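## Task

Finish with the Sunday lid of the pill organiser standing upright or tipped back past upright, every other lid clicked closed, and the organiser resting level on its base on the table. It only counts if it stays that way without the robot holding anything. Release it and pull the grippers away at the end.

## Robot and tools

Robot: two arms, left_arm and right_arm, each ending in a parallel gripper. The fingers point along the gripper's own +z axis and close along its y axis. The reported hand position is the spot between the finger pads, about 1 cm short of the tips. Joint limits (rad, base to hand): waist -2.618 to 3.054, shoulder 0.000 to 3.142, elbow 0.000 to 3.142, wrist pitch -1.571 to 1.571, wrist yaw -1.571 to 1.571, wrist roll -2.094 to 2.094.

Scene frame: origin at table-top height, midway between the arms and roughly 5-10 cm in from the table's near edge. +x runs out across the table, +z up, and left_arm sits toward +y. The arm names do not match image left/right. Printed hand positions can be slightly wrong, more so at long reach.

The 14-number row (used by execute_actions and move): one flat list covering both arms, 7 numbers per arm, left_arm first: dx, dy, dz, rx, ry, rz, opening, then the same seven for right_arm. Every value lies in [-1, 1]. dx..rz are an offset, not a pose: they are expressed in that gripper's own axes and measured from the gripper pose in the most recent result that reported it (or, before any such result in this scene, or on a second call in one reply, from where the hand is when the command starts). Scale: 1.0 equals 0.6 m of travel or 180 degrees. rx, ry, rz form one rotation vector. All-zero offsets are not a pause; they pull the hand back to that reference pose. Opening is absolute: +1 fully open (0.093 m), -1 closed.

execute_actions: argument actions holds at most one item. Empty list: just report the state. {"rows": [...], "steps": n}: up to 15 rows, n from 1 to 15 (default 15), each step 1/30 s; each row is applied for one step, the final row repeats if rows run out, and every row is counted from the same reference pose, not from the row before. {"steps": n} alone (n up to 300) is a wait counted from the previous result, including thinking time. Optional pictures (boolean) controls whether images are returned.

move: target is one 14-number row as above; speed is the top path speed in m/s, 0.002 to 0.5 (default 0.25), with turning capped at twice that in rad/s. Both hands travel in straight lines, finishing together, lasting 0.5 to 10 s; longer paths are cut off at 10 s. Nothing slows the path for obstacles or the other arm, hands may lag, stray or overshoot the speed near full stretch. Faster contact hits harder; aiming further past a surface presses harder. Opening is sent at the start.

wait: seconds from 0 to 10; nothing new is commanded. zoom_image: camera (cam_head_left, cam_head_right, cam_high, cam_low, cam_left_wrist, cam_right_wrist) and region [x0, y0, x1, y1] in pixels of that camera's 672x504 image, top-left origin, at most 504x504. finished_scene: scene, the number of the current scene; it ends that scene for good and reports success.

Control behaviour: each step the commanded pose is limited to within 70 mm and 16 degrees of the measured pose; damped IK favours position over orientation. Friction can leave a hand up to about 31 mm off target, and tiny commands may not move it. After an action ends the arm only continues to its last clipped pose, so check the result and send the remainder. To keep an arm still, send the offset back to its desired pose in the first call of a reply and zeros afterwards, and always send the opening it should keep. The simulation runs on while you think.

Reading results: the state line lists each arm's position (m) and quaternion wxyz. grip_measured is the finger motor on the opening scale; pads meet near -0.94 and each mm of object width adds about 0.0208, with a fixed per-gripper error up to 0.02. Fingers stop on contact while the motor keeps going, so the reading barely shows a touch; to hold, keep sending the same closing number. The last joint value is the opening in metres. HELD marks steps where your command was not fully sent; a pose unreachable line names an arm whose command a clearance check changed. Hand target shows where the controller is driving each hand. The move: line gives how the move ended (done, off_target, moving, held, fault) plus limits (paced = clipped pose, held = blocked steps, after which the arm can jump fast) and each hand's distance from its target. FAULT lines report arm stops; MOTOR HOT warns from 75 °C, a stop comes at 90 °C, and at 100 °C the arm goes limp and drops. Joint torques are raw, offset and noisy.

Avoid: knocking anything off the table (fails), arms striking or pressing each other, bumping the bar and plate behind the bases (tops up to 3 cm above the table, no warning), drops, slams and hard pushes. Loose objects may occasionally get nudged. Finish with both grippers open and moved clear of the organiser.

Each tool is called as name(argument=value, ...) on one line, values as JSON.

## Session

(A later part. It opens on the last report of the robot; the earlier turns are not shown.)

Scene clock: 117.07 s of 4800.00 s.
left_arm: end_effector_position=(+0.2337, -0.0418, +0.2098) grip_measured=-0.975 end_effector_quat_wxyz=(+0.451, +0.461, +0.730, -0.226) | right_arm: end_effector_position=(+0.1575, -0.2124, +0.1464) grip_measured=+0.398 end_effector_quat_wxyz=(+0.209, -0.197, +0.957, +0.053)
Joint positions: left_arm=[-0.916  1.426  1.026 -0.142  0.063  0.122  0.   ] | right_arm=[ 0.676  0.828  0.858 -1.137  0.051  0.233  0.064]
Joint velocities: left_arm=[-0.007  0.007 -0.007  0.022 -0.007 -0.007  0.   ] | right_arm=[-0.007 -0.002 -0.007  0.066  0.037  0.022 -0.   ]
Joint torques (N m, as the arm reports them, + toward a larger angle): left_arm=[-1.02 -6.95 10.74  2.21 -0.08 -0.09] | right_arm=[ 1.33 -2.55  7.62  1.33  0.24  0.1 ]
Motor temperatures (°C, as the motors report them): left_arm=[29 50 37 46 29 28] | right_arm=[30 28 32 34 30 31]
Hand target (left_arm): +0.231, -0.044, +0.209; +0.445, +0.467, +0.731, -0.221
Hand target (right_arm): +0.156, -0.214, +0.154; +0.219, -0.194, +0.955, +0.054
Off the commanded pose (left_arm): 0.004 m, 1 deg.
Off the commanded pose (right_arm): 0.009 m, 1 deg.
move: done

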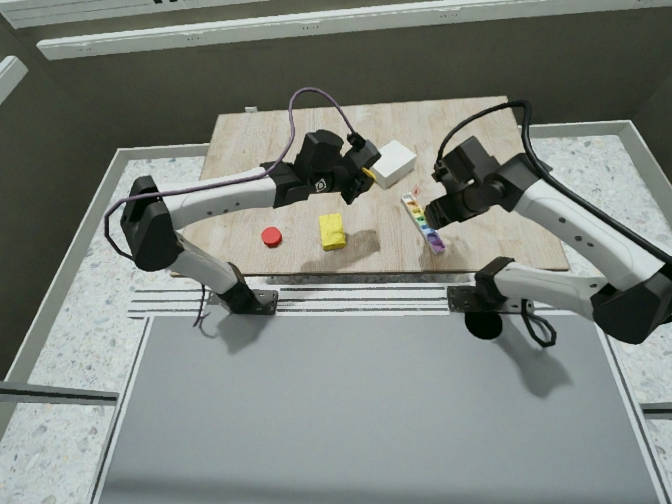

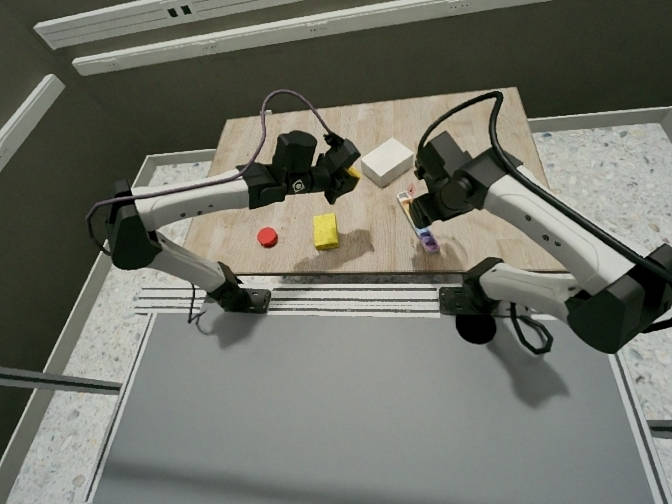

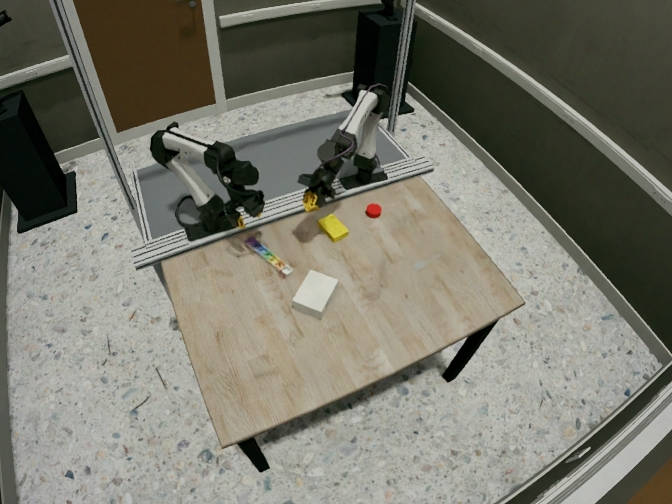

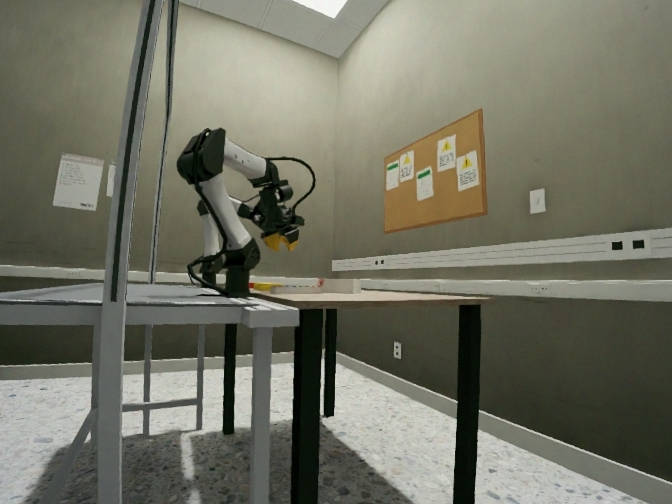

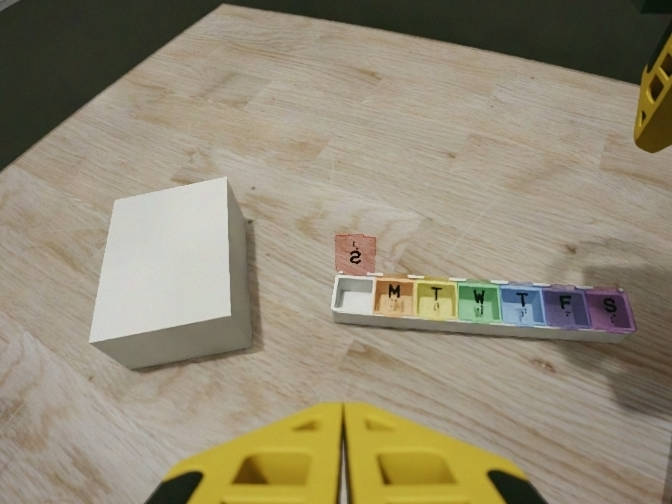

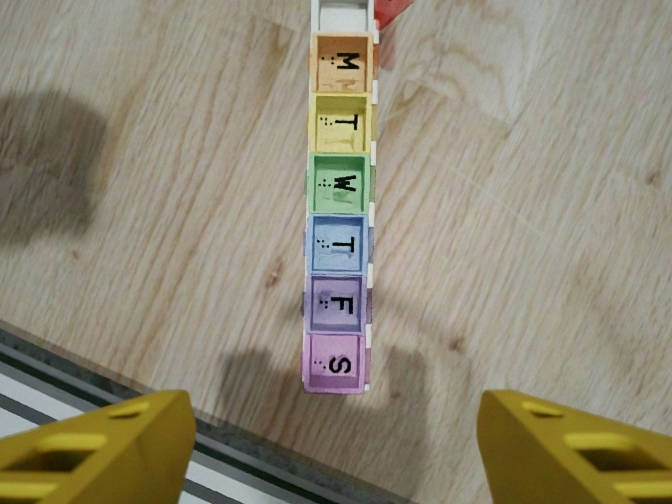

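move(target=[0,0.05,-0.12,0,0,0,-1,-0.05,-0.2,-0.05,0.04,0,0.1,0.4])

zoom_image(camera="cam_low", region=[260,265,335,305])

Scene clock: 118.87 s of 4800.00 s.
left_arm: end_effector_position=(+0.2269, +0.0205, +0.2567) grip_measured=-0.975 end_effector_quat_wxyz=(+0.465, +0.458, +0.722, -0.230) | right_arm: end_effector_position=(+0.2172, -0.3115, +0.1846) grip_measured=+0.398 end_effector_quat_wxyz=(+0.218, -0.031, +0.975, +0.025)
Joint positions: left_arm=[-0.79   1.198  1.026 -0.345  0.171  0.189  0.   ] | right_arm=[-0.036  0.986  1.054 -1.196 -0.138 -0.092  0.064]
Joint velocities: left_arm=[ 0.002 -0.007 -0.002 -0.022 -0.022  0.081  0.   ] | right_arm=[-0.012 -0.017  0.002 -0.022 -0.066 -0.007  0.001]
Joint torques (N m, as the arm reports them, + toward a larger angle): left_arm=[ 0.64 -5.65  8.61  2.23  0.15 -0.14] | right_arm=[-0.31 -0.01  8.08  1.43 -0.09 -0.14]
Motor temperatures (°C, as the motors report them): left_arm=[29 50 37 46 29 28] | right_arm=[30 28 32 34 30 31]
Hand target (left_arm): +0.226, +0.026, +0.248; +0.452, +0.461, +0.729, -0.226
Hand target (right_arm): +0.219, -0.313, +0.186; +0.212, -0.031, +0.977, +0.026
Off the commanded pose (left_arm): 0.011 m, 2 deg.
Off the commanded pose (right_arm): 0.006 m, 1 deg.
move: off_target (left_arm)

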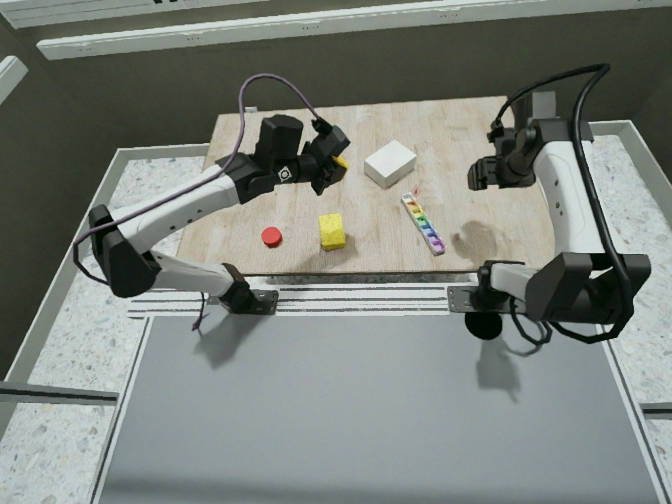

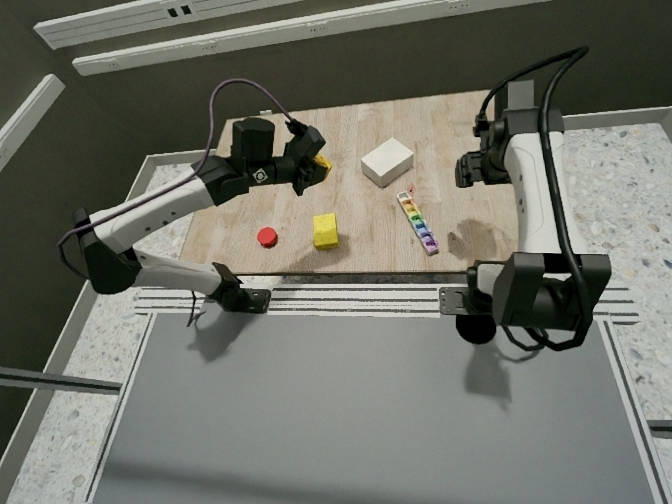

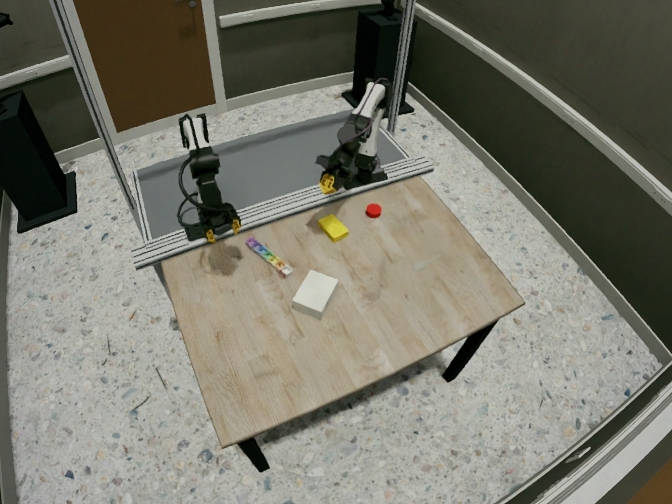

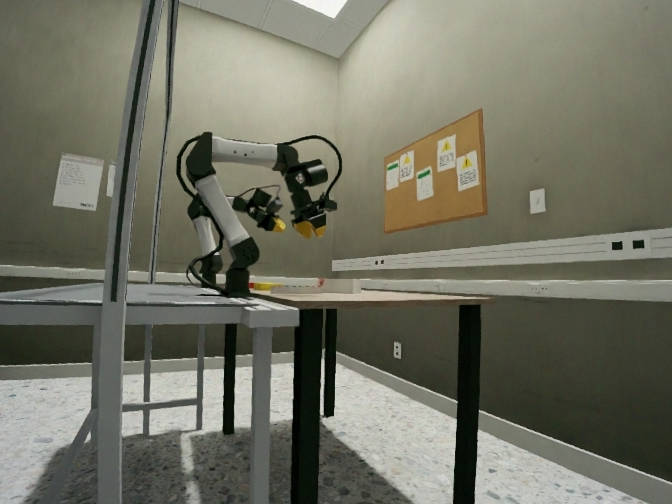

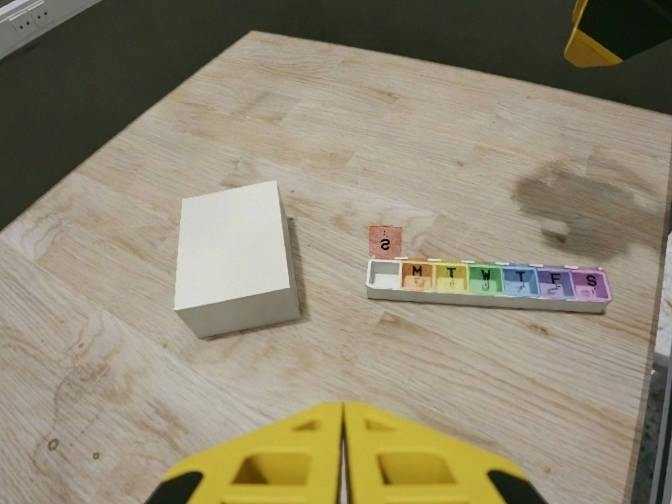

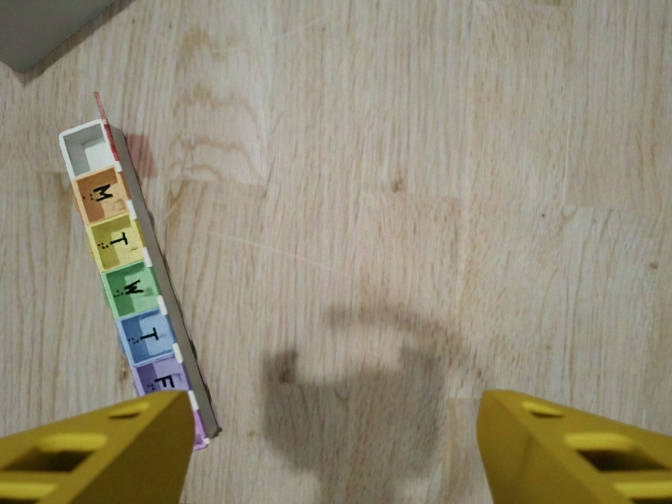

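Region (260, 265, 335, 305) of cam_low's 672x504 image, scaled by 6.720, with more detail than that image has; it fills the top 269 rows of this view, and the rest is white.

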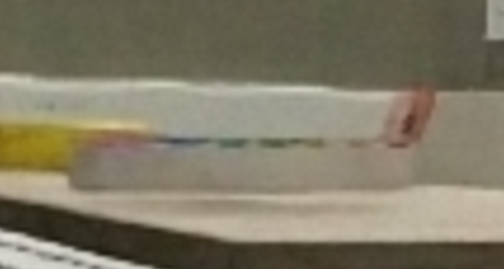

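finished_scene(scene=1)

The scene is finished: the task was done.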